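# Cap the marker and leave it on the table

## Task

Seat the cap fully on the marker so the capped marker rests entirely on the table. It does not count if the cap first seats fully at a moment when the robot is touching neither the marker nor the cap. Neither the marker nor the cap may ever enter the marked zones around the arm bases, whether on the table or in the air. The result must hold without the robot supporting it. Finish by releasing both parts and moving the grippers away.

## Robot and tools

Robot: two arms, left_arm and right_arm, each with six joints and a parallel gripper. The left_arm sits on the +y side. The names are labels only and say nothing about which side of a camera picture an arm appears on.

Shared scene frame: origin on the table surface midway between the arms, +x out across the table, +z upward, +y toward left_arm. Each result has a state line listing, per arm, end_effector_position (metres) and end_effector_quat_wxyz in this frame. That position is the point between the finger pads, about 1 cm short of the fingertips; it can be somewhat off, more so when the arm is stretched far. The fingers point along the gripper's own +z axis and close along its y axis.

Tool execute_actions takes "actions": a list holding zero or one entry, plus an optional "pictures" boolean (images come by default). Three forms:
- Empty list: nothing is commanded; just returns the current state.
- Motion: {"rows": [...], "steps": n} with n from 1 to 15 (default 15); each step lasts 1/30 s. Each row drives one step; if rows are fewer than steps, the final row is held for the rest. Up to 15 rows.
- Wait: {"steps": n} with no rows, n up to 300; returns after that many steps have elapsed since the previous result (time spent composing the reply counts toward it).
A rejected call sends nothing to the robot.

Row layout: a single flat list of exactly 14 numbers covering both arms, always all 14 even when one arm stays put. Order: left_arm waist, shoulder, elbow, wrist pitch, wrist yaw, wrist roll, gripper opening; then the same seven for right_arm. The six joint values are absolute target angles in radians, in the same terms as the Joint positions line, not offsets. Stated ranges per arm: waist -2.880..2.880, shoulder 0.000..3.142, elbow 0.000..3.019, wrist pitch -1.693..1.571, wrist yaw -1.571..1.571, wrist roll -2.094..2.094. The true end of a joint may differ by up to 0.019 rad either way. A call is refused if any target exceeds its stated end by more than 0.019 rad and is also beyond that joint's last reported angle. Targets beyond the real end are clipped there, and the result may then print "joint sent to its limit" (possibly about an earlier, still-running action); absence of that line does not prove more travel is available. Gripper opening is an absolute value on a -1..1 scale: +1 fully open (pad gap 0.094 m), -1 closed.

Motion limits: each step, a joint's commanded target is held within a fixed distance of its measured angle (waist 0.264, shoulder 0.32, elbow 0.276, wrist pitch 0.33, wrist yaw 0.186, wrist roll 0.522 rad), and if the targets would move the gripper more than 70 mm from where it is, all joints of that arm are pulled back toward their measured angles. So large moves need several calls. Between calls the arms keep heading for the last row sent, until everything nearly stops or a step is HELD; after that only a new action makes them move further or push harder. Fingers already opening or closing finish doing so.

Result lines: Joint positions and Joint velocities give, per arm, the six joints (rad, rad/s) then the pad gap (m, m/s). grip_measured is the finger opening on the command scale; each gripper's reading may be off by about 1 mm, consistently within a scene. Away from the ends of the scale, fingers go to where grip_measured would read your command. To hold something, command roughly 0.03 below the current grip_measured for a firm hold, less for a gentle one. Pad force tops out near 50-62 N (lower on some grippers, and lower on parts under about 2 mm thick); the first contact can spike. "joint command not followed" means the clearance check altered or blocked some joint targets; the rest of the row still ran. HELD marks steps where your row, fully or partly, was not sent. Joint torque readings follow Joint positions order without the gripper; they are total drive output, nonzero even in free air, with per-unit offset, scaling and noise, and friction can mask or mimic load. A MOTOR HOT line appears from 85 °C; at 100 °C the arm's motors and gripper go limp until cooled and an OVER-TEMPERATURE FAULT is reported, so avoid long heavy holds.

Tool zoom_image: {"camera": name, "region": [x0, y0, x1, y1]} in pixels of that camera's latest image, origin at top left, region no larger than 504x504. Cameras, all 504x504: cam_head_left, cam_head_right, cam_high, cam_low, cam_left_wrist, cam_right_wrist.

Tool finished_scene: {"scene": number} ends the current scene irreversibly and grades it; the result reports success and may give the next scene's task. Replying without any tool call ends everything. After resuming, send an empty action list first to learn the current scene and task.

Avoid: dropping or knocking items off the table, letting marker or cap enter the base zones, slamming, hard collisions, very hard pushes, and arms striking or pressing on each other. Loose objects may occasionally be nudged by an outside disturbance. Smooth, quick, low-effort motion is preferred.

Each tool is called after "Call:" as name(argument=value, ...) on one line, values as JSON.

## Session

Call:
execute_actions(actions=[])

Scene clock: 0.00 s of 5100.00 s.
left_arm: end_effector_position=(+0.8114, +0.0841, +0.1335) grip_measured=+1.000 end_effector_quat_wxyz=(+0.509, +0.119, +0.834, -0.180) | right_arm: end_effector_position=(+0.3735, -0.3533, +0.2999) grip_measured=+1.000 end_effector_quat_wxyz=(+0.106, +0.159, +0.978, +0.087)
Joint positions: left_arm=[-0.287  2.237  1.837 -0.051  0.282 -0.064  0.094] | right_arm=[-0.061  1.068  1.179 -1.455 -0.158  0.252  0.094]
Joint velocities: left_arm=[-0.005  0.015 -0.027  0.007  0.007 -0.051  0.   ] | right_arm=[-0.015 -0.005 -0.017 -0.012  0.022  0.081  0.   ]
Joint torques (N m, as the arm reports them, + toward a larger angle): no reading
Motor temperatures (°C, as the motors report them): left_arm=[23 21 22 23 21 21] | right_arm=[21 23 22 23 25 25]

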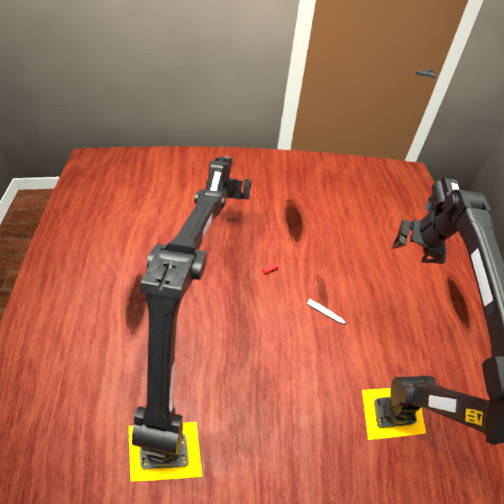

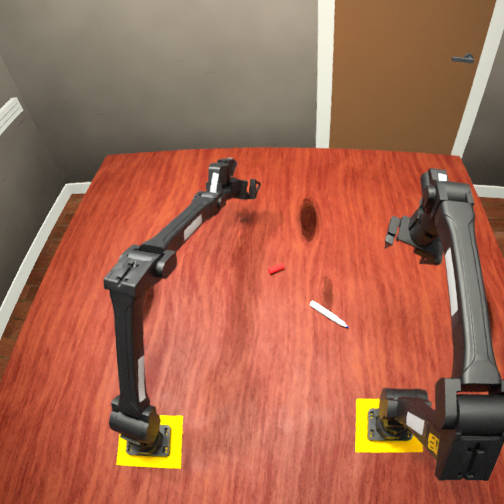

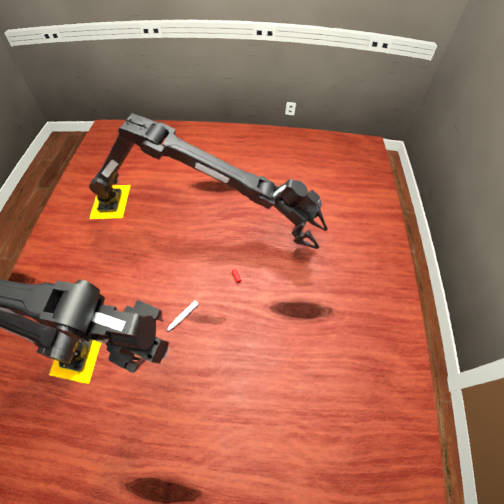

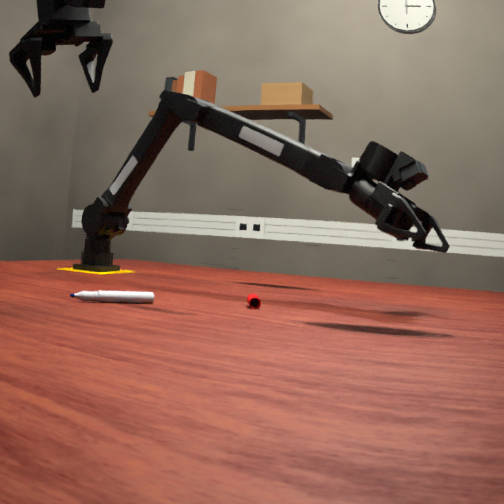

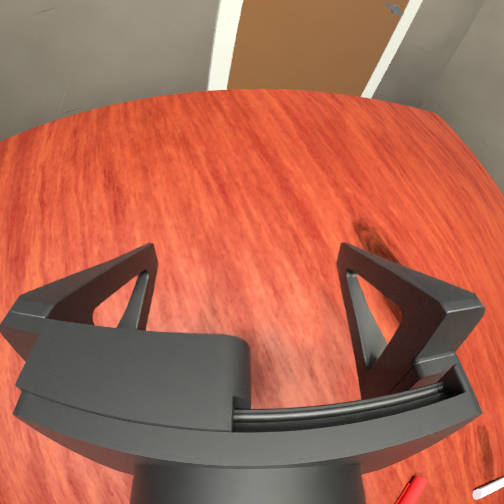

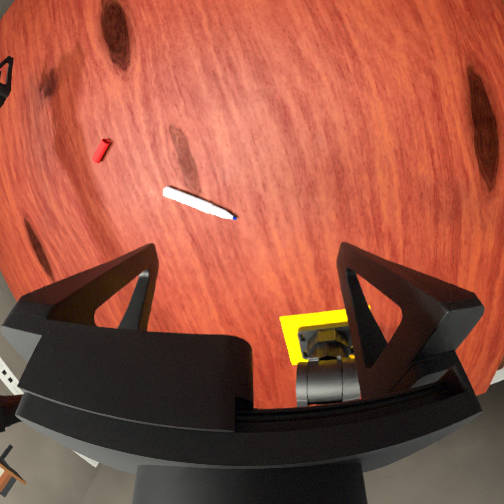

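Call:
execute_actions(actions=[{"rows":[[-0.287,2.0,1.837,-0.051,0,0,1,-0.061,1.068,1.179,-1.455,0,0,1]],"steps":15}], pictures=false)

Call:
execute_actions(actions=[{"steps":15}], pictures=false)

Call:
execute_actions(actions=[{"rows":[[-0.287,1.6,1.4,-0.8,0,0,1,0.35,1.3,1.179,-1.455,0,0,1]],"steps":15}], pictures=false)

Call:
execute_actions(actions=[{"steps":30}], pictures=false)

Call:
execute_actions(actions=[{"rows":[[-0.1,1.6,1.4,-1.37,0,0,1,0.35,1.3,0.95,-1.22,0,0,1]],"steps":15}], pictures=false)

Call:
execute_actions(actions=[{"steps":30}])

Scene clock: 33.97 s of 5100.00 s.
left_arm: end_effector_position=(+0.8061, +0.1327, +0.2913) grip_measured=+1.000 end_effector_quat_wxyz=(+0.604, +0.060, +0.793, -0.059) | right_arm: end_effector_position=(+0.3716, -0.3795, +0.2978) grip_measured=+1.000 end_effector_quat_wxyz=(+0.113, +0.053, +0.992, -0.003)
Joint positions: left_arm=[-0.287  2.036  1.82  -0.051  0.003 -0.021  0.094] | right_arm=[-0.06   1.068  1.179 -1.455 -0.002  0.019  0.094]
Joint velocities: left_arm=[-0.015 -0.523 -0.012 -0.007 -0.081  0.081  0.   ] | right_arm=[-0.015  0.005  0.007  0.002 -0.066 -0.081  0.   ]
Joint torques (N m, as the arm reports them, + toward a larger angle): left_arm=[ -0.16 -22.58  12.83   1.47  -0.06   0.08] | right_arm=[ 0.59 -7.51 10.99  0.51  0.12 -0.02]
Motor temperatures (°C, as the motors report them): left_arm=[23 24 26 23 21 21] | right_arm=[21 23 26 23 25 25]
Steps of this call (steps 1 to 90: nothing new was sent; then 30.47 s passed at rest; steps 91 to 105: all 15 steps of this action). Readings (joint positions):
91: left_arm=[-0.287 2.232 1.836 -0.051 0.247 -0.061] | right_arm=[-0.058 1.068 1.179 -1.455 -0.080 0.212]
92: left_arm=[-0.287 2.226 1.830 -0.051 0.208 -0.058] | right_arm=[-0.059 1.068 1.179 -1.455 -0.030 0.172]
94: left_arm=[-0.287 2.208 1.823 -0.051 0.131 -0.053] | right_arm=[-0.060 1.068 1.179 -1.455 -0.006 0.114]
98: left_arm=[-0.287 2.157 1.820 -0.051 0.044 -0.043] | right_arm=[-0.060 1.068 1.179 -1.455 -0.002 0.053]
105: the state above

Scene clock: 34.47 s of 5100.00 s.
left_arm: end_effector_position=(+0.7996, +0.1339, +0.3226) grip_measured=+1.000 end_effector_quat_wxyz=(+0.619, +0.064, +0.781, -0.057) | right_arm: end_effector_position=(+0.3716, -0.3795, +0.2978) grip_measured=+1.000 end_effector_quat_wxyz=(+0.113, +0.049, +0.992, -0.003)
Joint positions: left_arm=[-0.287  1.999  1.82  -0.051  0.002 -0.01   0.094] | right_arm=[-0.06   1.068  1.179 -1.455 -0.002  0.011  0.094]
Joint velocities: left_arm=[-0.015  0.054 -0.012 -0.022 -0.022  0.022  0.   ] | right_arm=[ 0.005 -0.024 -0.002 -0.012  0.022 -0.022  0.   ]
Joint torques (N m, as the arm reports them, + toward a larger angle): left_arm=[ -0.11 -21.73  12.95   1.56  -0.06   0.1 ] | right_arm=[ 0.56 -7.86 10.97  0.42  0.09 -0.06]
Motor temperatures (°C, as the motors report them): left_arm=[23 24 26 23 21 21] | right_arm=[21 23 26 23 25 25]
Steps of this call (steps 1 to 15: the robot went on to your last target). Readings (joint positions):
1: left_arm=[-0.287 2.020 1.820 -0.051 0.003 -0.019] | right_arm=[-0.060 1.068 1.179 -1.455 -0.002 0.018]
2: left_arm=[-0.287 2.006 1.821 -0.051 0.003 -0.017] | right_arm=[-0.060 1.068 1.179 -1.455 -0.002 0.016]
4: left_arm=[-0.287 1.985 1.821 -0.051 0.002 -0.014] | right_arm=[-0.060 1.068 1.179 -1.455 -0.002 0.015]
8: left_arm=[-0.287 1.978 1.820 -0.051 0.002 -0.011] | right_arm=[-0.060 1.068 1.179 -1.455 -0.002 0.012]
15: the state above

Scene clock: 34.97 s of 5100.00 s.
left_arm: end_effector_position=(+0.5538, +0.1763, +0.2331) grip_measured=+1.000 end_effector_quat_wxyz=(+0.294, +0.078, +0.952, -0.028) | right_arm: end_effector_position=(+0.3807, -0.2281, +0.2097) grip_measured=+1.000 end_effector_quat_wxyz=(-0.020, -0.167, +0.986, -0.002)
Joint positions: left_arm=[-0.287  1.579  1.388 -0.78   0.002 -0.009  0.094] | right_arm=[ 0.371  1.324  1.169 -1.456 -0.003  0.008  0.094]
Joint velocities: left_arm=[ 0.015 -0.015 -0.012 -0.042  0.007  0.007  0.   ] | right_arm=[-0.23  -0.103  0.002  0.022  0.066 -0.051  0.   ]
Joint torques (N m, as the arm reports them, + toward a larger angle): left_arm=[ -0.19 -12.21  11.84   0.3   -0.06   0.09] | right_arm=[ -0.19 -12.87  11.41   0.25   0.14   0.05]
Motor temperatures (°C, as the motors report them): left_arm=[23 24 26 23 21 21] | right_arm=[21 23 26 23 25 25]
Steps of this call (steps 1 to 15: all 15 steps of this action). Readings (joint positions):
1: left_arm=[-0.287 1.985 1.797 -0.082 0.002 -0.010] | right_arm=[-0.047 1.076 1.179 -1.456 0.003 0.011]
2: left_arm=[-0.287 1.948 1.741 -0.139 0.002 -0.010] | right_arm=[-0.017 1.090 1.181 -1.456 0.005 0.011]
4: left_arm=[-0.287 1.862 1.615 -0.255 0.002 -0.010] | right_arm=[0.074 1.139 1.181 -1.456 0.005 0.011]
8: left_arm=[-0.287 1.695 1.437 -0.567 0.002 -0.010] | right_arm=[0.292 1.265 1.181 -1.456 0.002 0.011]
15: the state above

Scene clock: 35.97 s of 5100.00 s.
left_arm: end_effector_position=(+0.5546, +0.1762, +0.2205) grip_measured=+1.000 end_effector_quat_wxyz=(+0.282, +0.078, +0.956, -0.027) | right_arm: end_effector_position=(+0.3824, -0.2353, +0.2131) grip_measured=+1.000 end_effector_quat_wxyz=(-0.015, -0.157, +0.987, -0.002)
Joint positions: left_arm=[-0.287  1.6    1.388 -0.785  0.002 -0.009  0.094] | right_arm=[ 0.352  1.314  1.169 -1.456 -0.002  0.008  0.094]
Joint velocities: left_arm=[-0.005 -0.005  0.002  0.012 -0.095 -0.051  0.   ] | right_arm=[-0.015 -0.015  0.007  0.002 -0.037 -0.022  0.   ]
Joint torques (N m, as the arm reports them, + toward a larger angle): left_arm=[ -0.2  -14.07  11.77   0.32  -0.06   0.08] | right_arm=[  0.93 -12.85  11.45   0.15   0.15   0.03]
Motor temperatures (°C, as the motors report them): left_arm=[23 24 26 23 21 22] | right_arm=[21 23 26 23 25 25]
Steps of this call (steps 1 to 30: the robot went on to your last target). Readings (joint positions):
1: left_arm=[-0.287 1.579 1.388 -0.781 0.002 -0.009] | right_arm=[0.364 1.321 1.169 -1.456 -0.002 0.008]
2: left_arm=[-0.287 1.582 1.388 -0.782 0.002 -0.009] | right_arm=[0.358 1.319 1.169 -1.456 -0.002 0.008]
4: left_arm=[-0.287 1.588 1.388 -0.784 0.002 -0.009] | right_arm=[0.352 1.315 1.169 -1.456 -0.002 0.008]
8: left_arm=[-0.287 1.598 1.388 -0.785 0.002 -0.009] | right_arm=[0.352 1.314 1.169 -1.456 -0.002 0.008]
30: the state above
All arms were judged still, so your last target was given up. Only a new action makes them travel on or press farther. Fingers that are still opening or closing keep moving.

Scene clock: 36.47 s of 5100.00 s.
left_arm: end_effector_position=(+0.4311, +0.2974, +0.1805) grip_measured=+1.000 end_effector_quat_wxyz=(+0.002, -0.022, +1.000, +0.001) | right_arm: end_effector_position=(+0.3551, -0.2444, +0.1282) grip_measured=+1.000 end_effector_quat_wxyz=(-0.020, -0.157, +0.987, -0.003)
Joint positions: left_arm=[-0.081  1.601  1.388 -1.354 -0.002 -0.009  0.094] | right_arm=[ 0.352  1.304  0.929 -1.235 -0.002  0.008  0.094]
Joint velocities: left_arm=[-0.093 -0.015  0.002  0.002  0.037  0.037  0.   ] | right_arm=[-0.005 -0.005 -0.017  0.002 -0.007 -0.007  0.   ]
Joint torques (N m, as the arm reports them, + toward a larger angle): left_arm=[ -1.47 -13.15  10.81  -0.65   0.13   0.08] | right_arm=[  0.88 -11.07  11.88   0.83   0.13  -0.04]
Motor temperatures (°C, as the motors report them): left_arm=[23 24 26 23 21 22] | right_arm=[21 23 26 23 25 25]
Steps of this call (steps 1 to 15: all 15 steps of this action). Readings (joint positions):
1: left_arm=[-0.281 1.600 1.391 -0.824 0.004 -0.009] | right_arm=[0.352 1.309 1.142 -1.411 -0.002 0.008]
2: left_arm=[-0.271 1.598 1.391 -0.887 0.005 -0.009] | right_arm=[0.352 1.293 1.092 -1.336 -0.002 0.008]
4: left_arm=[-0.229 1.598 1.391 -1.034 0.005 -0.009] | right_arm=[0.352 1.283 0.994 -1.267 -0.002 0.008]
8: left_arm=[-0.114 1.601 1.388 -1.308 -0.000 -0.009] | right_arm=[0.352 1.304 0.929 -1.251 -0.002 0.008]
15: the state above

Scene clock: 37.47 s of 5100.00 s.
left_arm: end_effector_position=(+0.4311, +0.2934, +0.1805) grip_measured=+1.000 end_effector_quat_wxyz=(+0.002, -0.018, +1.000, +0.001) | right_arm: end_effector_position=(+0.3551, -0.2444, +0.1282) grip_measured=+1.000 end_effector_quat_wxyz=(-0.020, -0.157, +0.987, -0.003)
Joint positions: left_arm=[-0.089  1.601  1.388 -1.355 -0.002 -0.009  0.094] | right_arm=[ 0.352  1.304  0.929 -1.235 -0.002  0.008  0.094]
Joint velocities: left_arm=[ 0.005 -0.015 -0.007  0.007  0.037  0.022  0.   ] | right_arm=[-0.005  0.005 -0.012 -0.002 -0.051 -0.051  0.   ]
Joint torques (N m, as the arm reports them, + toward a larger angle): left_arm=[ -1.22 -13.28  10.82  -0.57   0.12   0.08] | right_arm=[  0.26 -11.05  11.83   0.72   0.08  -0.05]
Motor temperatures (°C, as the motors report them): left_arm=[23 24 25 23 21 22] | right_arm=[21 23 26 23 25 25]
Steps of this call (steps 1 to 15: the robot went on to your last target; steps 16 to 30: nothing new was sent). Readings (joint positions):
1: left_arm=[-0.083 1.601 1.388 -1.354 -0.002 -0.009] | right_arm=[0.352 1.304 0.929 -1.235 -0.002 0.008]
2: left_arm=[-0.086 1.601 1.388 -1.355 -0.002 -0.009] | right_arm=[0.352 1.304 0.929 -1.235 -0.002 0.008]
4: left_arm=[-0.089 1.601 1.388 -1.355 -0.002 -0.009] | right_arm=[0.352 1.304 0.929 -1.235 -0.002 0.008]
8: left_arm=[-0.089 1.601 1.388 -1.355 -0.002 -0.009] | right_arm=[0.352 1.304 0.929 -1.235 -0.002 0.008]
30: the state above
All arms were judged still, so your last target was given up. Only a new action makes them travel on or press farther. Fingers that are still opening or closing keep moving.

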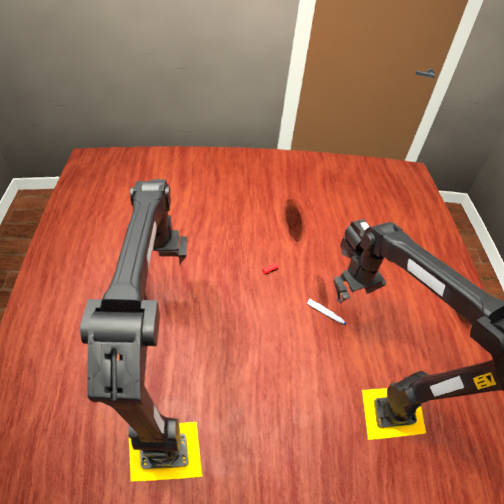

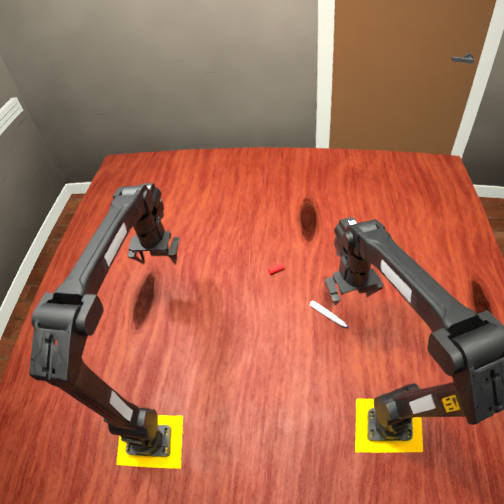

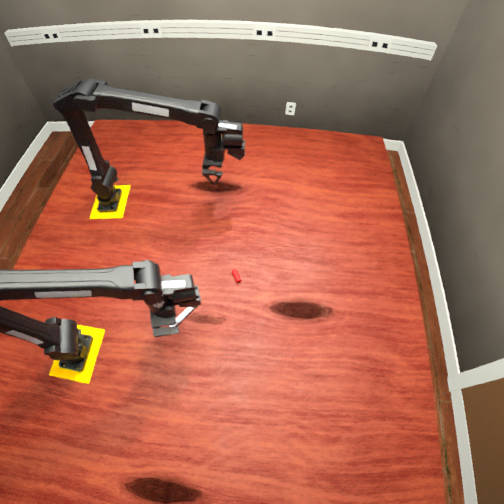

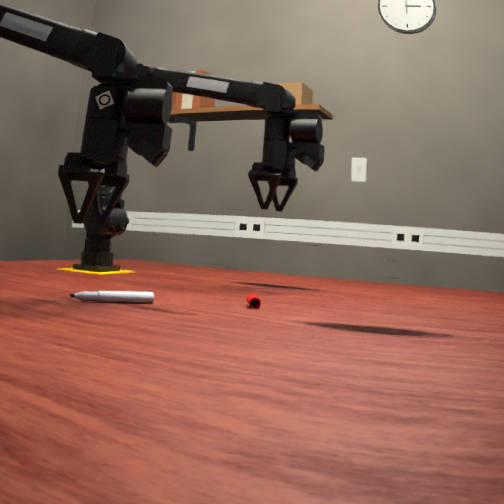

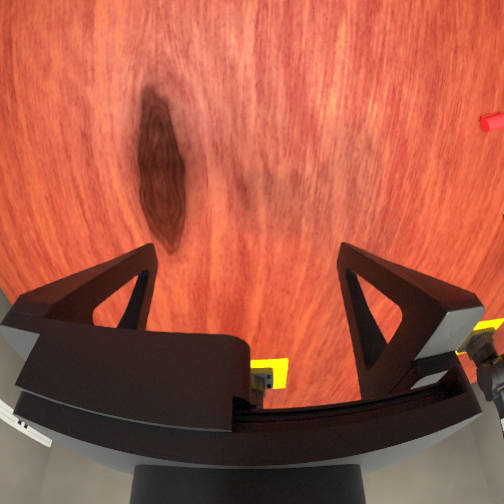

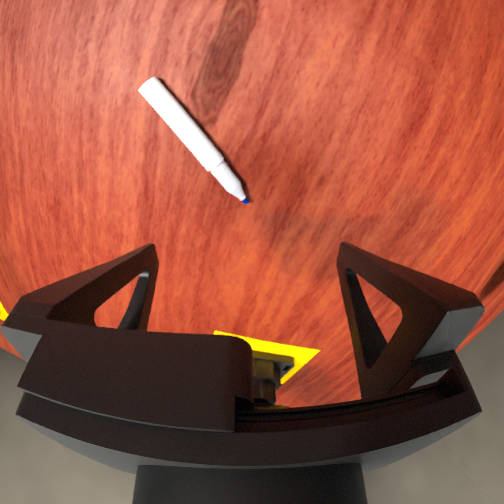

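Call:
execute_actions(actions=[{"rows":[[-0.14,1.63,1.42,-1.36,0,0,1,0.35,1.31,0.94,-1.2,0,0,1],[-0.19,1.66,1.44,-1.35,0,0,1,0.35,1.32,0.92,-1.17,0,0,1],[-0.25,1.69,1.47,-1.35,0,0,1,0.35,1.33,0.91,-1.15,0,0,1],[-0.31,1.72,1.49,-1.34,0,0,1,0.35,1.34,0.9,-1.12,0,0,1],[-0.37,1.75,1.52,-1.33,0,0,1,0.35,1.35,0.88,-1.1,0,0,1],[-0.43,1.78,1.54,-1.33,0,0,1,0.35,1.36,0.87,-1.07,0,0,1],[-0.49,1.81,1.57,-1.32,0,0,1,0.35,1.365,0.86,-1.05,0,0,1],[-0.55,1.84,1.59,-1.31,0,0,1,0.35,1.37,0.84,-1.02,0,0,1],[-0.61,1.87,1.62,-1.3,0,0,1,0.35,1.38,0.83,-1.0,0,0,1],[-0.656,1.89,1.635,-1.29,0,0,1,0.35,1.385,0.82,-0.975,0,0,1]],"steps":15}], pictures=false)

Call:
execute_actions(actions=[{"steps":20}])

Scene clock: 100.47 s of 5100.00 s.
left_arm: end_effector_position=(+0.4419, +0.0695, +0.0981) grip_measured=+1.000 end_effector_quat_wxyz=(-0.050, +0.199, +0.979, +0.012) | right_arm: end_effector_position=(+0.3625, -0.2420, +0.0638) grip_measured=+1.000 end_effector_quat_wxyz=(+0.002, -0.157, +0.988, +0.001)
Joint positions: left_arm=[-0.526  1.864  1.515 -1.325 -0.003 -0.009  0.094] | right_arm=[ 0.352  1.383  0.815 -0.997 -0.002  0.008  0.094]
Joint velocities: left_arm=[-1.079  0.513  0.281  0.12   0.022  0.007  0.   ] | right_arm=[ 0.005  0.034 -0.007  0.061  0.022  0.022  0.   ]
Joint torques (N m, as the arm reports them, + toward a larger angle): left_arm=[ -1.07 -18.71  14.72   0.42   0.11   0.04] | right_arm=[ 1.07 -9.84  9.36  1.01  0.09 -0.01]
Motor temperatures (°C, as the motors report them): left_arm=[23 23 26 23 21 22] | right_arm=[21 24 27 23 25 25]
Steps of this call (steps 1 to 90: nothing new was sent; then 59.50 s passed at rest; steps 91 to 105: all 15 steps of this action). Readings (joint positions):
91: left_arm=[-0.091 1.603 1.388 -1.355 -0.002 -0.009] | right_arm=[0.352 1.304 0.929 -1.232 -0.002 0.008]
92: left_arm=[-0.099 1.607 1.390 -1.355 -0.002 -0.009] | right_arm=[0.352 1.304 0.928 -1.221 -0.002 0.008]
94: left_arm=[-0.135 1.630 1.402 -1.355 -0.004 -0.009] | right_arm=[0.352 1.305 0.920 -1.181 -0.002 0.008]
98: left_arm=[-0.266 1.708 1.437 -1.354 -0.004 -0.009] | right_arm=[0.352 1.327 0.877 -1.082 -0.002 0.008]
105: the state above

Scene clock: 101.13 s of 5100.00 s.
left_arm: end_effector_position=(+0.4346, -0.0100, +0.0991) grip_measured=+1.000 end_effector_quat_wxyz=(-0.026, +0.265, +0.964, +0.006) | right_arm: end_effector_position=(+0.3641, -0.2414, +0.0638) grip_measured=+1.000 end_effector_quat_wxyz=(+0.006, -0.157, +0.988, +0.002)
Joint positions: left_arm=[-0.66   1.907  1.585 -1.302  0.002 -0.007  0.094] | right_arm=[ 0.352  1.383  0.815 -0.991 -0.002  0.008  0.094]
Joint velocities: left_arm=[-0.005  0.005 -0.002 -0.007 -0.007 -0.066  0.   ] | right_arm=[-0.015  0.005 -0.012 -0.007 -0.007 -0.007  0.   ]
Joint torques (N m, as the arm reports them, + toward a larger angle): left_arm=[  0.15 -19.16  14.04   0.47  -0.03   0.06] | right_arm=[  0.61 -10.54   9.24   0.74   0.16   0.  ]
Motor temperatures (°C, as the motors report them): left_arm=[23 23 26 23 21 22] | right_arm=[21 24 27 23 25 25]
Steps of this call (steps 1 to 20: the robot went on to your last target). Readings (joint positions):
1: left_arm=[-0.563 1.881 1.526 -1.320 -0.003 -0.009] | right_arm=[0.352 1.383 0.815 -0.996 -0.002 0.008]
2: left_arm=[-0.598 1.896 1.540 -1.315 -0.002 -0.009] | right_arm=[0.352 1.383 0.815 -0.994 -0.002 0.008]
4: left_arm=[-0.657 1.915 1.564 -1.306 0.001 -0.008] | right_arm=[0.352 1.383 0.815 -0.991 -0.002 0.008]
8: left_arm=[-0.700 1.914 1.581 -1.302 0.003 -0.007] | right_arm=[0.352 1.383 0.815 -0.991 -0.002 0.008]
20: the state above

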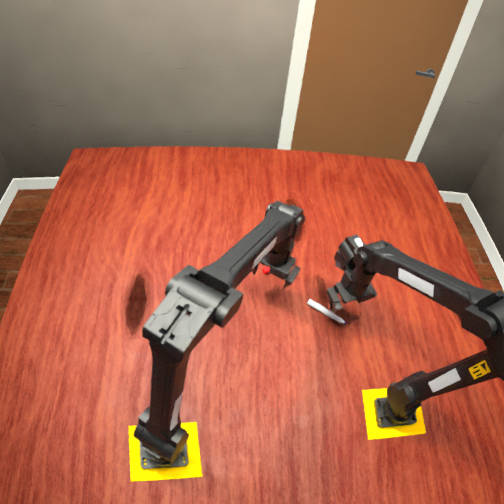

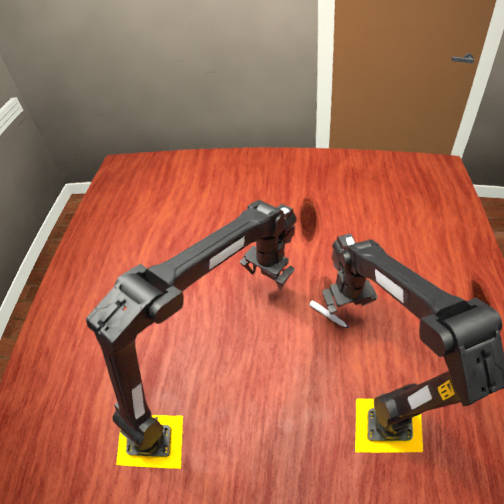

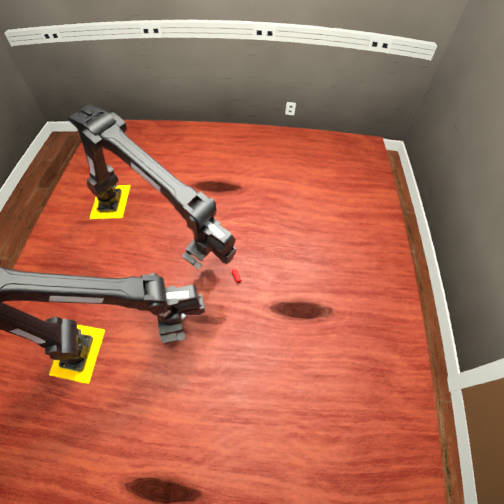

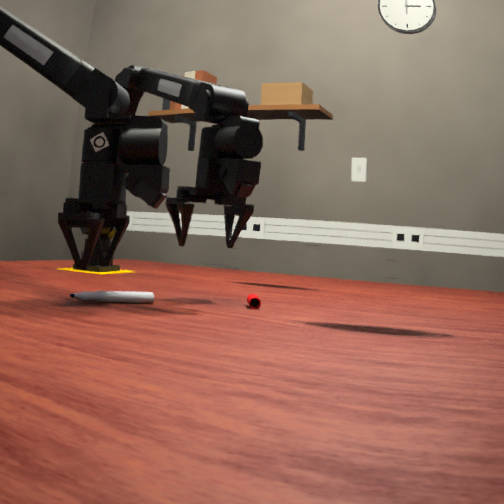

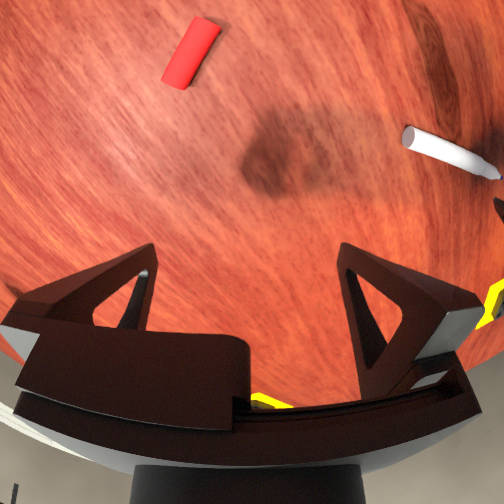

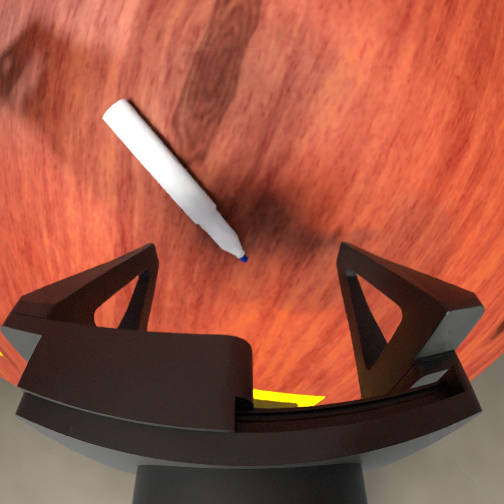

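Call:
execute_actions(actions=[{"rows":[[-0.6,1.87,1.635,-1.29,0,-0.2,1,0.35,1.4,0.88,-1.0,0,-0.1,1],[-0.54,1.85,1.635,-1.29,0,-0.4,1,0.35,1.42,0.94,-1.03,0,-0.2,1],[-0.48,1.83,1.635,-1.29,0,-0.6,1,0.35,1.44,1.0,-1.06,0,-0.35,1],[-0.41,1.82,1.635,-1.3,0,-0.8,1,0.35,1.47,1.06,-1.09,0,-0.5,1],[-0.34,1.82,1.635,-1.31,0,-1.0,1,0.35,1.5,1.12,-1.12,0,-0.7,1],[-0.27,1.82,1.635,-1.32,0,-1.2,1,0.36,1.53,1.18,-1.15,0,-0.9,1],[-0.2,1.82,1.635,-1.33,0,-1.4,1,0.37,1.56,1.24,-1.18,0,-1.1,1],[-0.13,1.82,1.635,-1.34,0,-1.6,1,0.38,1.59,1.28,-1.2,0,-1.3,1],[-0.06,1.82,1.635,-1.35,0,-1.76,1,0.4,1.62,1.32,-1.22,0,-1.45,1]],"steps":15}], pictures=false)

Call:
execute_actions(actions=[{"rows":[[-0.06,1.82,1.635,-1.35,0,-1.76,1,0.42,1.65,1.37,-1.22,0,-1.45,1],[-0.06,1.82,1.635,-1.35,0,-1.76,1,0.44,1.68,1.42,-1.22,0,-1.45,1],[-0.06,1.82,1.635,-1.35,0,-1.76,1,0.46,1.71,1.47,-1.22,0,-1.45,1],[-0.06,1.82,1.635,-1.35,0,-1.76,1,0.48,1.74,1.52,-1.22,0,-1.45,1],[-0.06,1.82,1.635,-1.35,0,-1.76,1,0.5,1.77,1.57,-1.22,0,-1.45,1],[-0.06,1.82,1.635,-1.35,0,-1.76,1,0.52,1.8,1.62,-1.22,0,-1.45,1],[-0.06,1.82,1.635,-1.35,0,-1.76,1,0.54,1.83,1.62,-1.22,0,-1.45,1],[-0.06,1.82,1.635,-1.35,0,-1.76,1,0.56,1.85,1.62,-1.22,0,-1.45,1],[-0.06,1.82,1.635,-1.35,0,-1.76,1,0.58,1.87,1.62,-1.21,0,-1.45,1],[-0.06,1.82,1.635,-1.35,0,-1.76,1,0.6,1.89,1.62,-1.2,0,-1.45,1],[-0.06,1.82,1.635,-1.35,0,-1.76,1,0.611,1.91,1.62,-1.2,0,-1.45,1]],"steps":15}], pictures=false)

Call:
execute_actions(actions=[{"rows":[[-0.06,1.82,1.635,-1.35,0,-1.76,1,0.611,1.92,1.62,-1.19,0,-1.45,1],[-0.06,1.82,1.635,-1.35,0,-1.76,1,0.611,1.92,1.62,-1.19,0,-1.45,1],[-0.06,1.82,1.635,-1.35,0,-1.76,1,0.611,1.93,1.62,-1.18,0,-1.45,1],[-0.06,1.82,1.635,-1.35,0,-1.76,1,0.611,1.94,1.62,-1.18,0,-1.45,1],[-0.06,1.82,1.635,-1.35,0,-1.76,1,0.611,1.96,1.62,-1.165,0,-1.45,1]],"steps":15}], pictures=false)

Call:
execute_actions(actions=[{"steps":15}])

Scene clock: 148.57 s of 5100.00 s.
left_arm: end_effector_position=(+0.5082, +0.1936, +0.1176) grip_measured=+1.000 end_effector_quat_wxyz=(-0.012, -0.258, +0.966, +0.004) | right_arm: end_effector_position=(+0.4948, -0.1726, +0.1532) grip_measured=+1.000 end_effector_quat_wxyz=(-0.041, +0.690, -0.722, +0.016)
Joint positions: left_arm=[-0.271  1.873  1.585 -1.309  0.002 -0.677  0.094] | right_arm=[ 0.4    1.602  1.313 -1.194 -0.001 -1.153  0.094]
Joint velocities: left_arm=[ 1.128 -0.015  0.002 -0.017 -0.022 -1.267  0.   ] | right_arm=[ 0.112  0.044 -0.007 -0.232 -0.007 -1.971  0.   ]
Joint torques (N m, as the arm reports them, + toward a larger angle): left_arm=[  0.65 -19.55  11.75  -0.79  -0.08  -0.11] | right_arm=[ -0.01 -14.85  10.81   0.     0.03   0.02]
Motor temperatures (°C, as the motors report them): left_arm=[23 24 28 23 21 22] | right_arm=[21 24 26 23 25 25]
Steps of this call (steps 1 to 15: the robot went on to your last target; steps 16 to 90: nothing new was sent; then 43.93 s passed at rest; steps 91 to 105: all 15 steps of this action). Readings (joint positions):
91: left_arm=[-0.658 1.906 1.585 -1.302 0.002 -0.036] | right_arm=[0.352 1.383 0.817 -0.991 -0.002 -0.008]
92: left_arm=[-0.652 1.904 1.585 -1.302 0.002 -0.090] | right_arm=[0.352 1.386 0.827 -0.999 -0.002 -0.041]
94: left_arm=[-0.626 1.898 1.585 -1.302 0.002 -0.197] | right_arm=[0.352 1.410 0.887 -1.042 -0.002 -0.163]
98: left_arm=[-0.524 1.883 1.585 -1.302 0.002 -0.368] | right_arm=[0.354 1.503 1.110 -1.133 -0.002 -0.498]
105: the state above

Scene clock: 149.07 s of 5100.00 s.
left_arm: end_effector_position=(+0.5071, +0.3222, +0.1398) grip_measured=+1.000 end_effector_quat_wxyz=(+0.003, +0.766, -0.642, -0.005) | right_arm: end_effector_position=(+0.5256, -0.0130, +0.1122) grip_measured=+1.000 end_effector_quat_wxyz=(-0.034, +0.850, -0.525, +0.014)
Joint positions: left_arm=[-0.041  1.832  1.585 -1.335 -0.002 -1.671  0.094] | right_arm=[ 0.634  1.898  1.607 -1.205 -0.001 -1.429  0.094]
Joint velocities: left_arm=[-0.21  -0.005 -0.002  0.012  0.066 -0.549  0.   ] | right_arm=[ 0.269  0.366  0.002 -0.017 -0.066 -0.11   0.   ]
Joint torques (N m, as the arm reports them, + toward a larger angle): left_arm=[ -0.74 -17.79  14.18  -0.68   0.02  -0.13] | right_arm=[ -2.71 -21.32  11.58   0.24  -0.04   0.02]
Motor temperatures (°C, as the motors report them): left_arm=[23 24 28 23 21 22] | right_arm=[21 24 26 23 25 25]
Steps of this call (steps 1 to 15: all 15 steps of this action). Readings (joint positions):
1: left_arm=[-0.232 1.872 1.585 -1.310 0.002 -0.730] | right_arm=[0.404 1.605 1.315 -1.201 -0.001 -1.211]
2: left_arm=[-0.193 1.872 1.585 -1.312 0.002 -0.793] | right_arm=[0.408 1.611 1.324 -1.207 -0.001 -1.257]
4: left_arm=[-0.116 1.869 1.585 -1.321 0.002 -0.966] | right_arm=[0.426 1.649 1.381 -1.218 -0.000 -1.324]
8: left_arm=[-0.016 1.852 1.585 -1.333 -0.003 -1.362] | right_arm=[0.493 1.772 1.566 -1.218 0.000 -1.390]
15: the state above

Scene clock: 149.57 s of 5100.00 s.
left_arm: end_effector_position=(+0.5077, +0.3126, +0.1398) grip_measured=+1.000 end_effector_quat_wxyz=(+0.003, +0.785, -0.619, -0.005) | right_arm: end_effector_position=(+0.5377, -0.0224, +0.0930) grip_measured=+1.000 end_effector_quat_wxyz=(-0.029, +0.847, -0.531, +0.013)
Joint positions: left_arm=[-0.058  1.832  1.585 -1.335 -0.001 -1.748  0.094] | right_arm=[ 0.61   1.933  1.607 -1.182 -0.001 -1.439  0.094]
Joint velocities: left_arm=[-0.005  0.024 -0.002 -0.012 -0.037 -0.066  0.   ] | right_arm=[ 0.015 -0.015  0.007 -0.002  0.007  0.095  0.   ]
Joint torques (N m, as the arm reports them, + toward a larger angle): left_arm=[ -0.52 -17.76  14.21  -0.71  -0.01  -0.13] | right_arm=[  1.38 -18.14  11.26   0.85  -0.02  -0.01]
Motor temperatures (°C, as the motors report them): left_arm=[23 24 28 23 21 22] | right_arm=[21 24 26 23 25 25]
Steps of this call (steps 1 to 15: all 15 steps of this action). Readings (joint positions):
1: left_arm=[-0.047 1.832 1.585 -1.335 -0.002 -1.687] | right_arm=[0.641 1.910 1.607 -1.205 -0.001 -1.431]
2: left_arm=[-0.052 1.832 1.585 -1.335 -0.002 -1.700] | right_arm=[0.644 1.917 1.607 -1.205 -0.001 -1.433]
4: left_arm=[-0.057 1.832 1.585 -1.335 -0.001 -1.718] | right_arm=[0.640 1.925 1.607 -1.202 -0.001 -1.435]
8: left_arm=[-0.058 1.832 1.585 -1.335 -0.001 -1.738] | right_arm=[0.621 1.930 1.607 -1.184 -0.001 -1.437]
15: the state above

Scene clock: 150.07 s of 5100.00 s.
left_arm: end_effector_position=(+0.5077, +0.3126, +0.1398) grip_measured=+1.000 end_effector_quat_wxyz=(+0.003, +0.786, -0.618, -0.005) | right_arm: end_effector_position=(+0.5377, -0.0224, +0.0930) grip_measured=+1.000 end_effector_quat_wxyz=(-0.029, +0.847, -0.531, +0.013)
Joint positions: left_arm=[-0.058  1.832  1.585 -1.335 -0.001 -1.751  0.094] | right_arm=[ 0.61   1.933  1.607 -1.182 -0.001 -1.439  0.094]
Joint velocities: left_arm=[ 0.005 -0.005 -0.022 -0.012  0.022 -0.007  0.   ] | right_arm=[-0.005 -0.005 -0.002  0.007 -0.007 -0.081  0.   ]
Joint torques (N m, as the arm reports them, + toward a larger angle): left_arm=[ -0.13 -17.78  14.23  -0.7   -0.01  -0.13] | right_arm=[  0.82 -18.7   11.3    0.7    0.02  -0.03]
Motor temperatures (°C, as the motors report them): left_arm=[23 24 28 23 21 22] | right_arm=[21 24 26 23 25 25]
Steps of this call (steps 1 to 15: the robot went on to your last target). Readings (joint positions):
1: left_arm=[-0.058 1.832 1.585 -1.335 -0.001 -1.749] | right_arm=[0.610 1.933 1.607 -1.182 -0.001 -1.439]
2: left_arm=[-0.058 1.832 1.585 -1.335 -0.001 -1.749] | right_arm=[0.610 1.933 1.607 -1.182 -0.001 -1.439]
4: left_arm=[-0.058 1.832 1.585 -1.335 -0.001 -1.750] | right_arm=[0.610 1.933 1.607 -1.182 -0.001 -1.439]
8: left_arm=[-0.058 1.832 1.585 -1.335 -0.001 -1.750] | right_arm=[0.610 1.933 1.607 -1.182 -0.001 -1.439]
15: the state above
All arms were judged still, so your last target was given up. Only a new action makes them travel on or press farther. Fingers that are still opening or closing keep moving.

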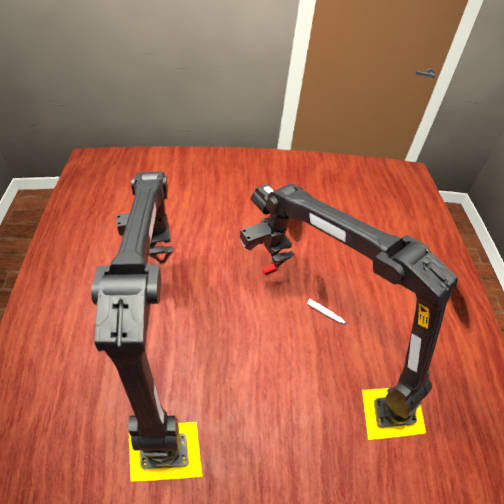

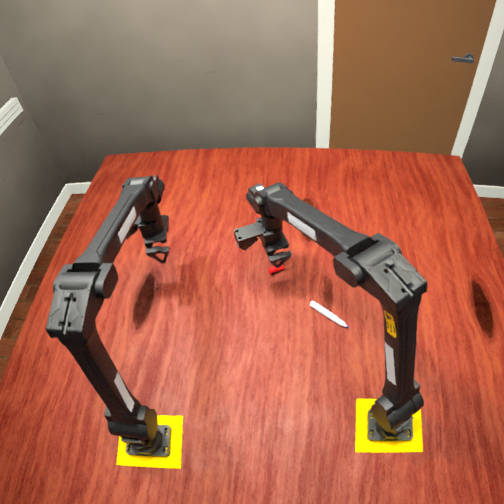

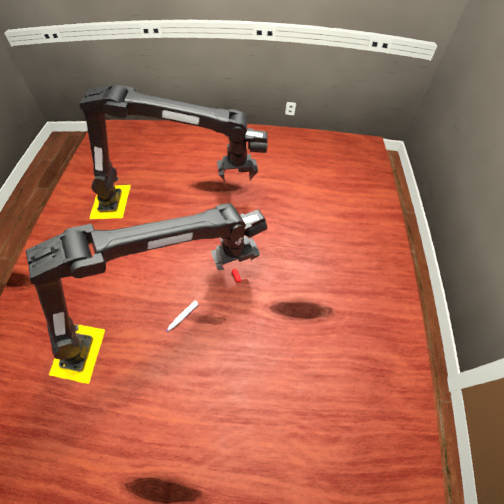

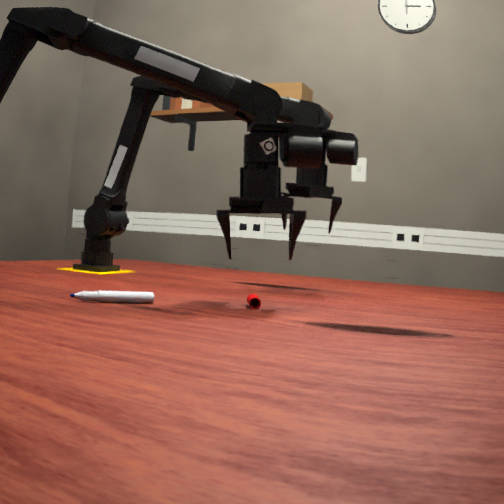

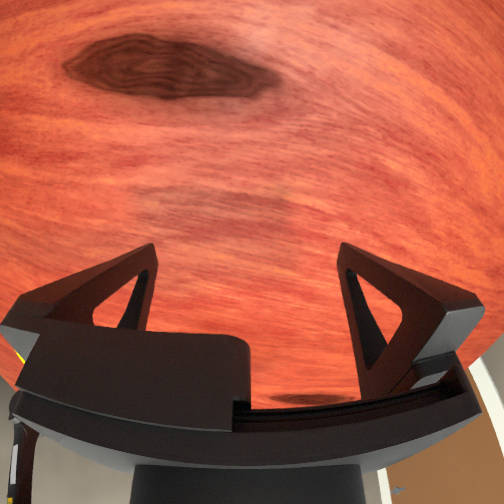

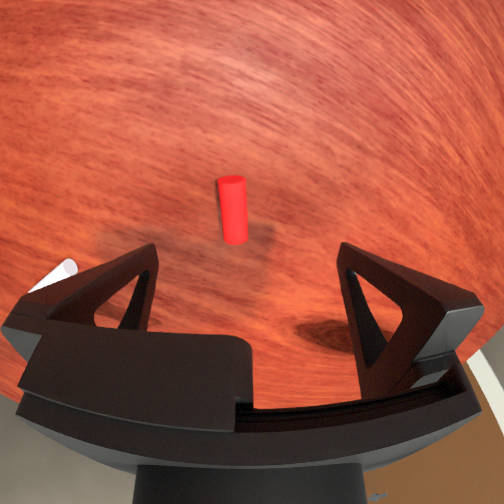

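Call:
execute_actions(actions=[{"rows":[[-0.06,1.82,1.635,-1.35,0,-1.76,1,0.608,1.965,1.61,-1.16,0,-1.47,0.8],[-0.06,1.82,1.635,-1.35,0,-1.76,1,0.605,1.975,1.6,-1.15,0,-1.5,0.6],[-0.06,1.82,1.635,-1.35,0,-1.76,1,0.6,1.985,1.595,-1.14,0,-1.5,0.4],[-0.06,1.82,1.635,-1.35,0,-1.76,1,0.595,1.995,1.59,-1.13,0,-1.5,0.2],[-0.06,1.82,1.635,-1.35,0,-1.76,1,0.595,2.005,1.58,-1.12,0,-1.5,0.2],[-0.06,1.82,1.635,-1.35,0,-1.76,1,0.595,2.015,1.575,-1.11,0,-1.5,0.2],[-0.06,1.82,1.635,-1.35,0,-1.76,1,0.595,2.025,1.57,-1.1,0,-1.5,0.2]],"steps":15}], pictures=false)

Call:
execute_actions(actions=[{"steps":12}])

Scene clock: 171.63 s of 5100.00 s.
left_arm: end_effector_position=(+0.5077, +0.3126, +0.1398) grip_measured=+1.000 end_effector_quat_wxyz=(+0.003, +0.786, -0.618, -0.005) | right_arm: end_effector_position=(+0.5355, -0.0303, +0.0292) grip_measured=+0.202 end_effector_quat_wxyz=(-0.000, +0.857, -0.515, -0.000)
Joint positions: left_arm=[-0.058  1.832  1.585 -1.335 -0.001 -1.751  0.094] | right_arm=[ 0.601  2.019  1.566 -1.117 -0.001 -1.487  0.056]
Joint velocities: left_arm=[-0.015 -0.005 -0.022 -0.022  0.007  0.007  0.   ] | right_arm=[ 0.005  0.044 -0.022  0.002 -0.037 -0.022 -0.001]
Joint torques (N m, as the arm reports them, + toward a larger angle): left_arm=[ -0.4  -17.76  14.22  -0.71  -0.01  -0.14] | right_arm=[  0.79 -20.85   9.72   0.59   0.    -0.02]
Motor temperatures (°C, as the motors report them): left_arm=[23 24 29 23 21 22] | right_arm=[21 25 27 23 25 25]
Steps of this call (steps 1 to 90: nothing new was sent; then 18.07 s passed at rest; steps 91 to 105: all 15 steps of this action). Readings (joint positions):
91: left_arm=[-0.058 1.832 1.585 -1.335 -0.001 -1.751] | right_arm=[0.610 1.933 1.607 -1.181 -0.001 -1.442]
92: left_arm=[-0.058 1.832 1.585 -1.335 -0.001 -1.751] | right_arm=[0.610 1.934 1.607 -1.177 -0.001 -1.451]
94: left_arm=[-0.058 1.832 1.585 -1.335 -0.001 -1.751] | right_arm=[0.609 1.939 1.606 -1.163 -0.001 -1.465]
98: left_arm=[-0.058 1.832 1.585 -1.335 -0.001 -1.751] | right_arm=[0.605 1.966 1.588 -1.125 -0.001 -1.479]
105: the state above

Scene clock: 172.03 s of 5100.00 s.
left_arm: end_effector_position=(+0.5077, +0.3126, +0.1398) grip_measured=+1.000 end_effector_quat_wxyz=(+0.003, +0.786, -0.618, -0.005) | right_arm: end_effector_position=(+0.5357, -0.0302, +0.0289) grip_measured=+0.202 end_effector_quat_wxyz=(-0.001, +0.858, -0.514, +0.000)
Joint positions: left_arm=[-0.058  1.832  1.585 -1.335 -0.001 -1.751  0.094] | right_arm=[ 0.601  2.019  1.565 -1.115 -0.001 -1.489  0.056]
Joint velocities: left_arm=[-0.005 -0.005  0.002  0.007  0.066  0.037  0.   ] | right_arm=[-0.005 -0.005 -0.012 -0.007  0.007  0.066 -0.001]
Joint torques (N m, as the arm reports them, + toward a larger angle): left_arm=[ -0.4  -17.78  14.21  -0.7   -0.01  -0.14] | right_arm=[  0.2  -22.14   9.86   0.59   0.    -0.02]
Motor temperatures (°C, as the motors report them): left_arm=[23 24 29 23 21 22] | right_arm=[21 25 27 23 25 25]
Steps of this call (steps 1 to 12: the robot went on to your last target). Readings (joint positions):
1: left_arm=[-0.058 1.832 1.585 -1.335 -0.001 -1.751] | right_arm=[0.601 2.019 1.565 -1.117 -0.001 -1.488]
2: left_arm=[-0.058 1.832 1.585 -1.335 -0.001 -1.751] | right_arm=[0.601 2.019 1.565 -1.117 -0.001 -1.488]
4: left_arm=[-0.058 1.832 1.585 -1.335 -0.001 -1.751] | right_arm=[0.601 2.019 1.565 -1.115 -0.001 -1.488]
8: left_arm=[-0.058 1.832 1.585 -1.335 -0.001 -1.751] | right_arm=[0.601 2.019 1.565 -1.115 -0.001 -1.489]
12: the state above

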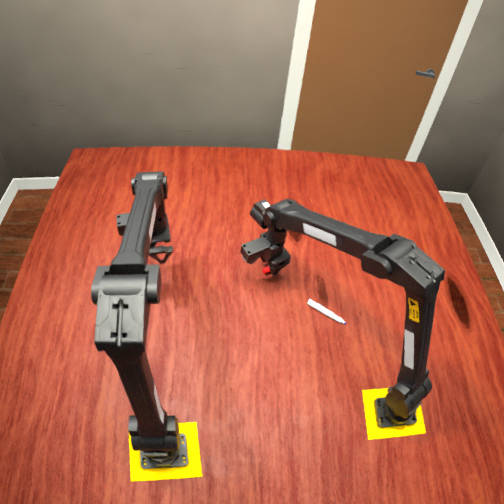

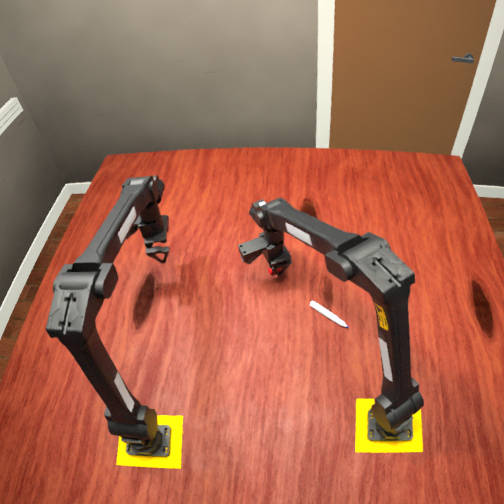

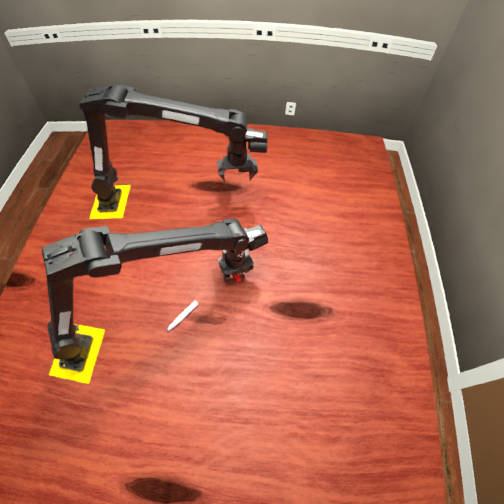

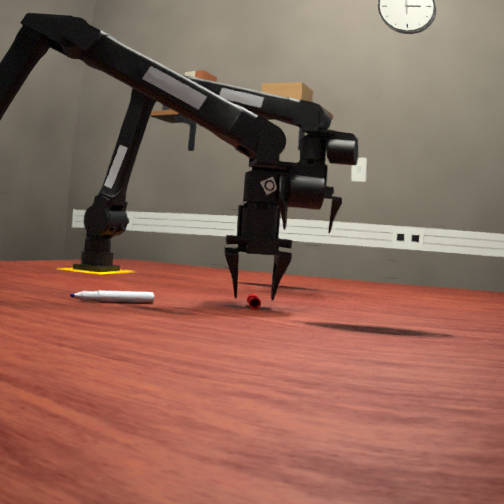

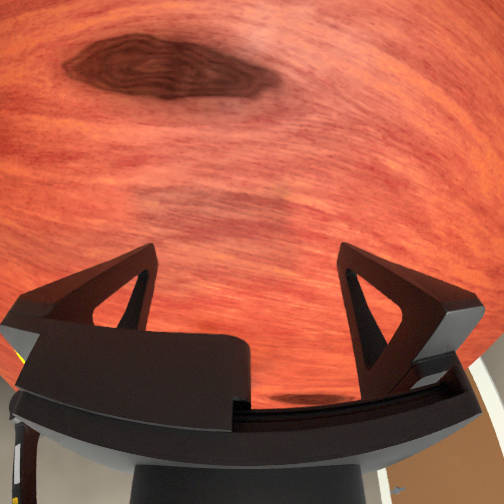

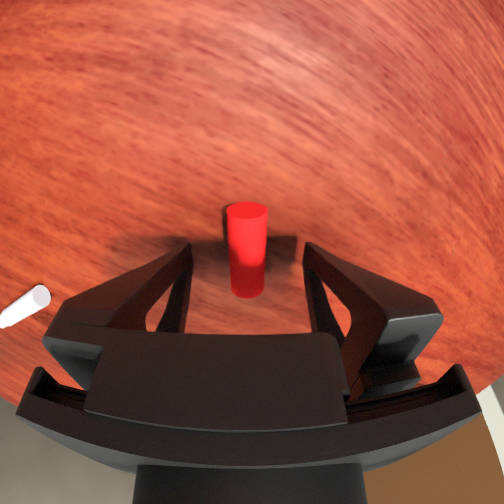

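Call:
execute_actions(actions=[{"rows":[[-0.06,1.82,1.635,-1.35,0,-1.76,1,0.615,2.045,1.555,-1.078,0,-1.49,0.2]],"steps":15}])

Call:
zoom_image(camera="cam_low", region=[210,240,300,330])

Scene clock: 181.73 s of 5100.00 s.
left_arm: end_effector_position=(+0.5077, +0.3126, +0.1398) grip_measured=+1.000 end_effector_quat_wxyz=(+0.003, +0.786, -0.618, -0.005) | right_arm: end_effector_position=(+0.5353, -0.0245, +0.0266) grip_measured=+0.202 end_effector_quat_wxyz=(-0.008, +0.860, -0.510, +0.003)
Joint positions: left_arm=[-0.058  1.832  1.585 -1.335 -0.001 -1.751  0.094] | right_arm=[ 0.609  2.02   1.559 -1.094 -0.001 -1.489  0.056]
Joint velocities: left_arm=[-0.005 -0.005 -0.007 -0.002  0.007 -0.11   0.   ] | right_arm=[ 0.005  0.005  0.002 -0.002  0.007 -0.051  0.001]
Joint torques (N m, as the arm reports them, + toward a larger angle): left_arm=[ -0.52 -17.82  14.23  -0.71   0.    -0.13] | right_arm=[  1.29 -19.45   8.88   0.56   0.    -0.01]
Motor temperatures (°C, as the motors report them): left_arm=[23 24 29 23 21 22] | right_arm=[21 25 27 23 25 25]
Steps of this call (steps 1 to 15: the robot went on to your last target; steps 16 to 90: nothing new was sent; then 6.20 s passed at rest; steps 91 to 105: all 15 steps of this action). Readings (joint positions):
91: left_arm=[-0.058 1.832 1.585 -1.335 -0.001 -1.751] | right_arm=[0.601 2.019 1.564 -1.111 -0.001 -1.489]
92: left_arm=[-0.058 1.832 1.585 -1.335 -0.001 -1.751] | right_arm=[0.601 2.019 1.563 -1.104 -0.001 -1.489]
94: left_arm=[-0.058 1.832 1.585 -1.335 -0.001 -1.751] | right_arm=[0.603 2.020 1.560 -1.097 -0.001 -1.489]
98: left_arm=[-0.058 1.832 1.585 -1.335 -0.001 -1.751] | right_arm=[0.608 2.020 1.559 -1.094 -0.001 -1.489]
105: the state above

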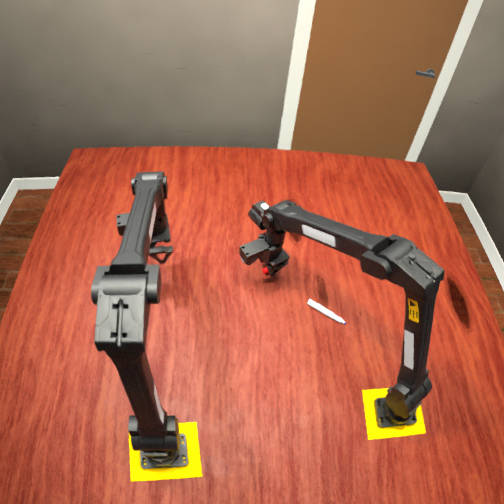

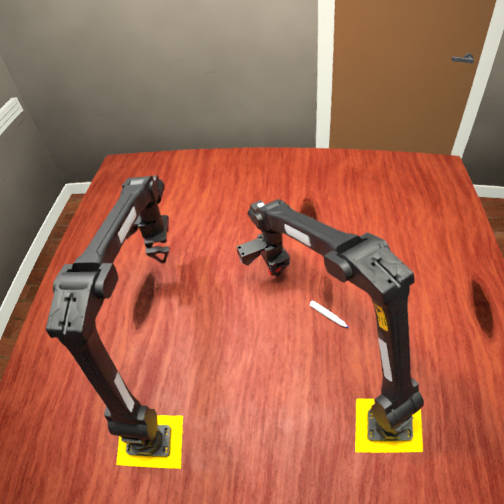

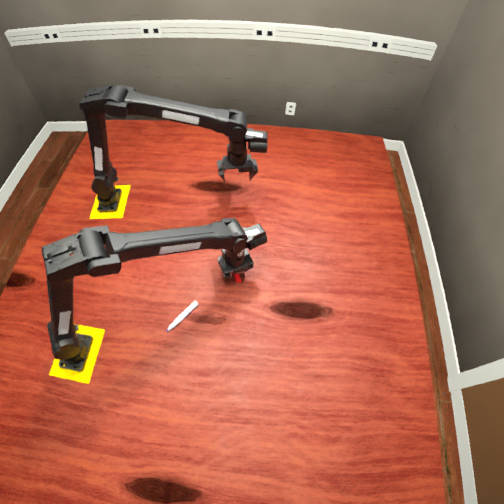

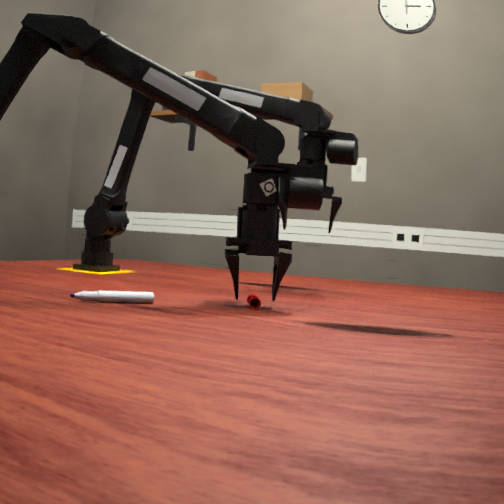

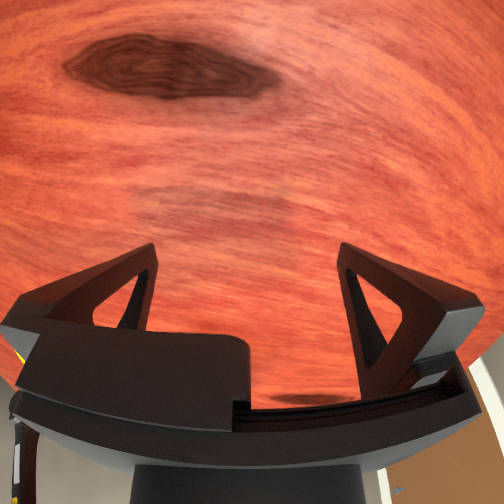

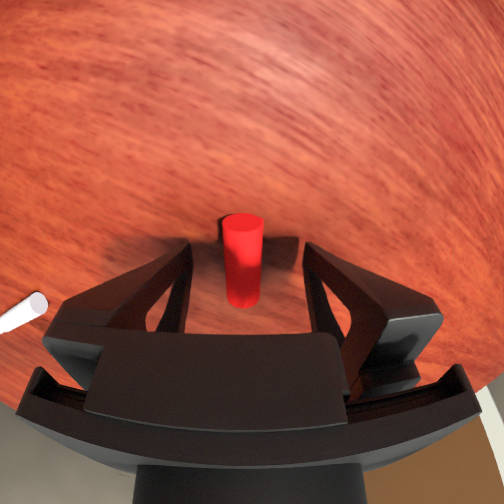

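Region (210, 240, 300, 330) of cam_low's 504x504 image, scaled by 5.600, with more detail than that image has.

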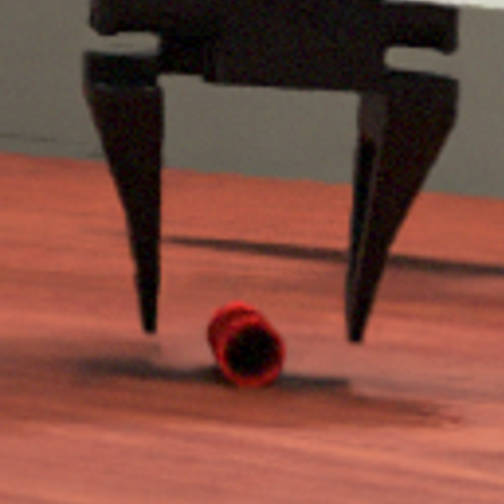

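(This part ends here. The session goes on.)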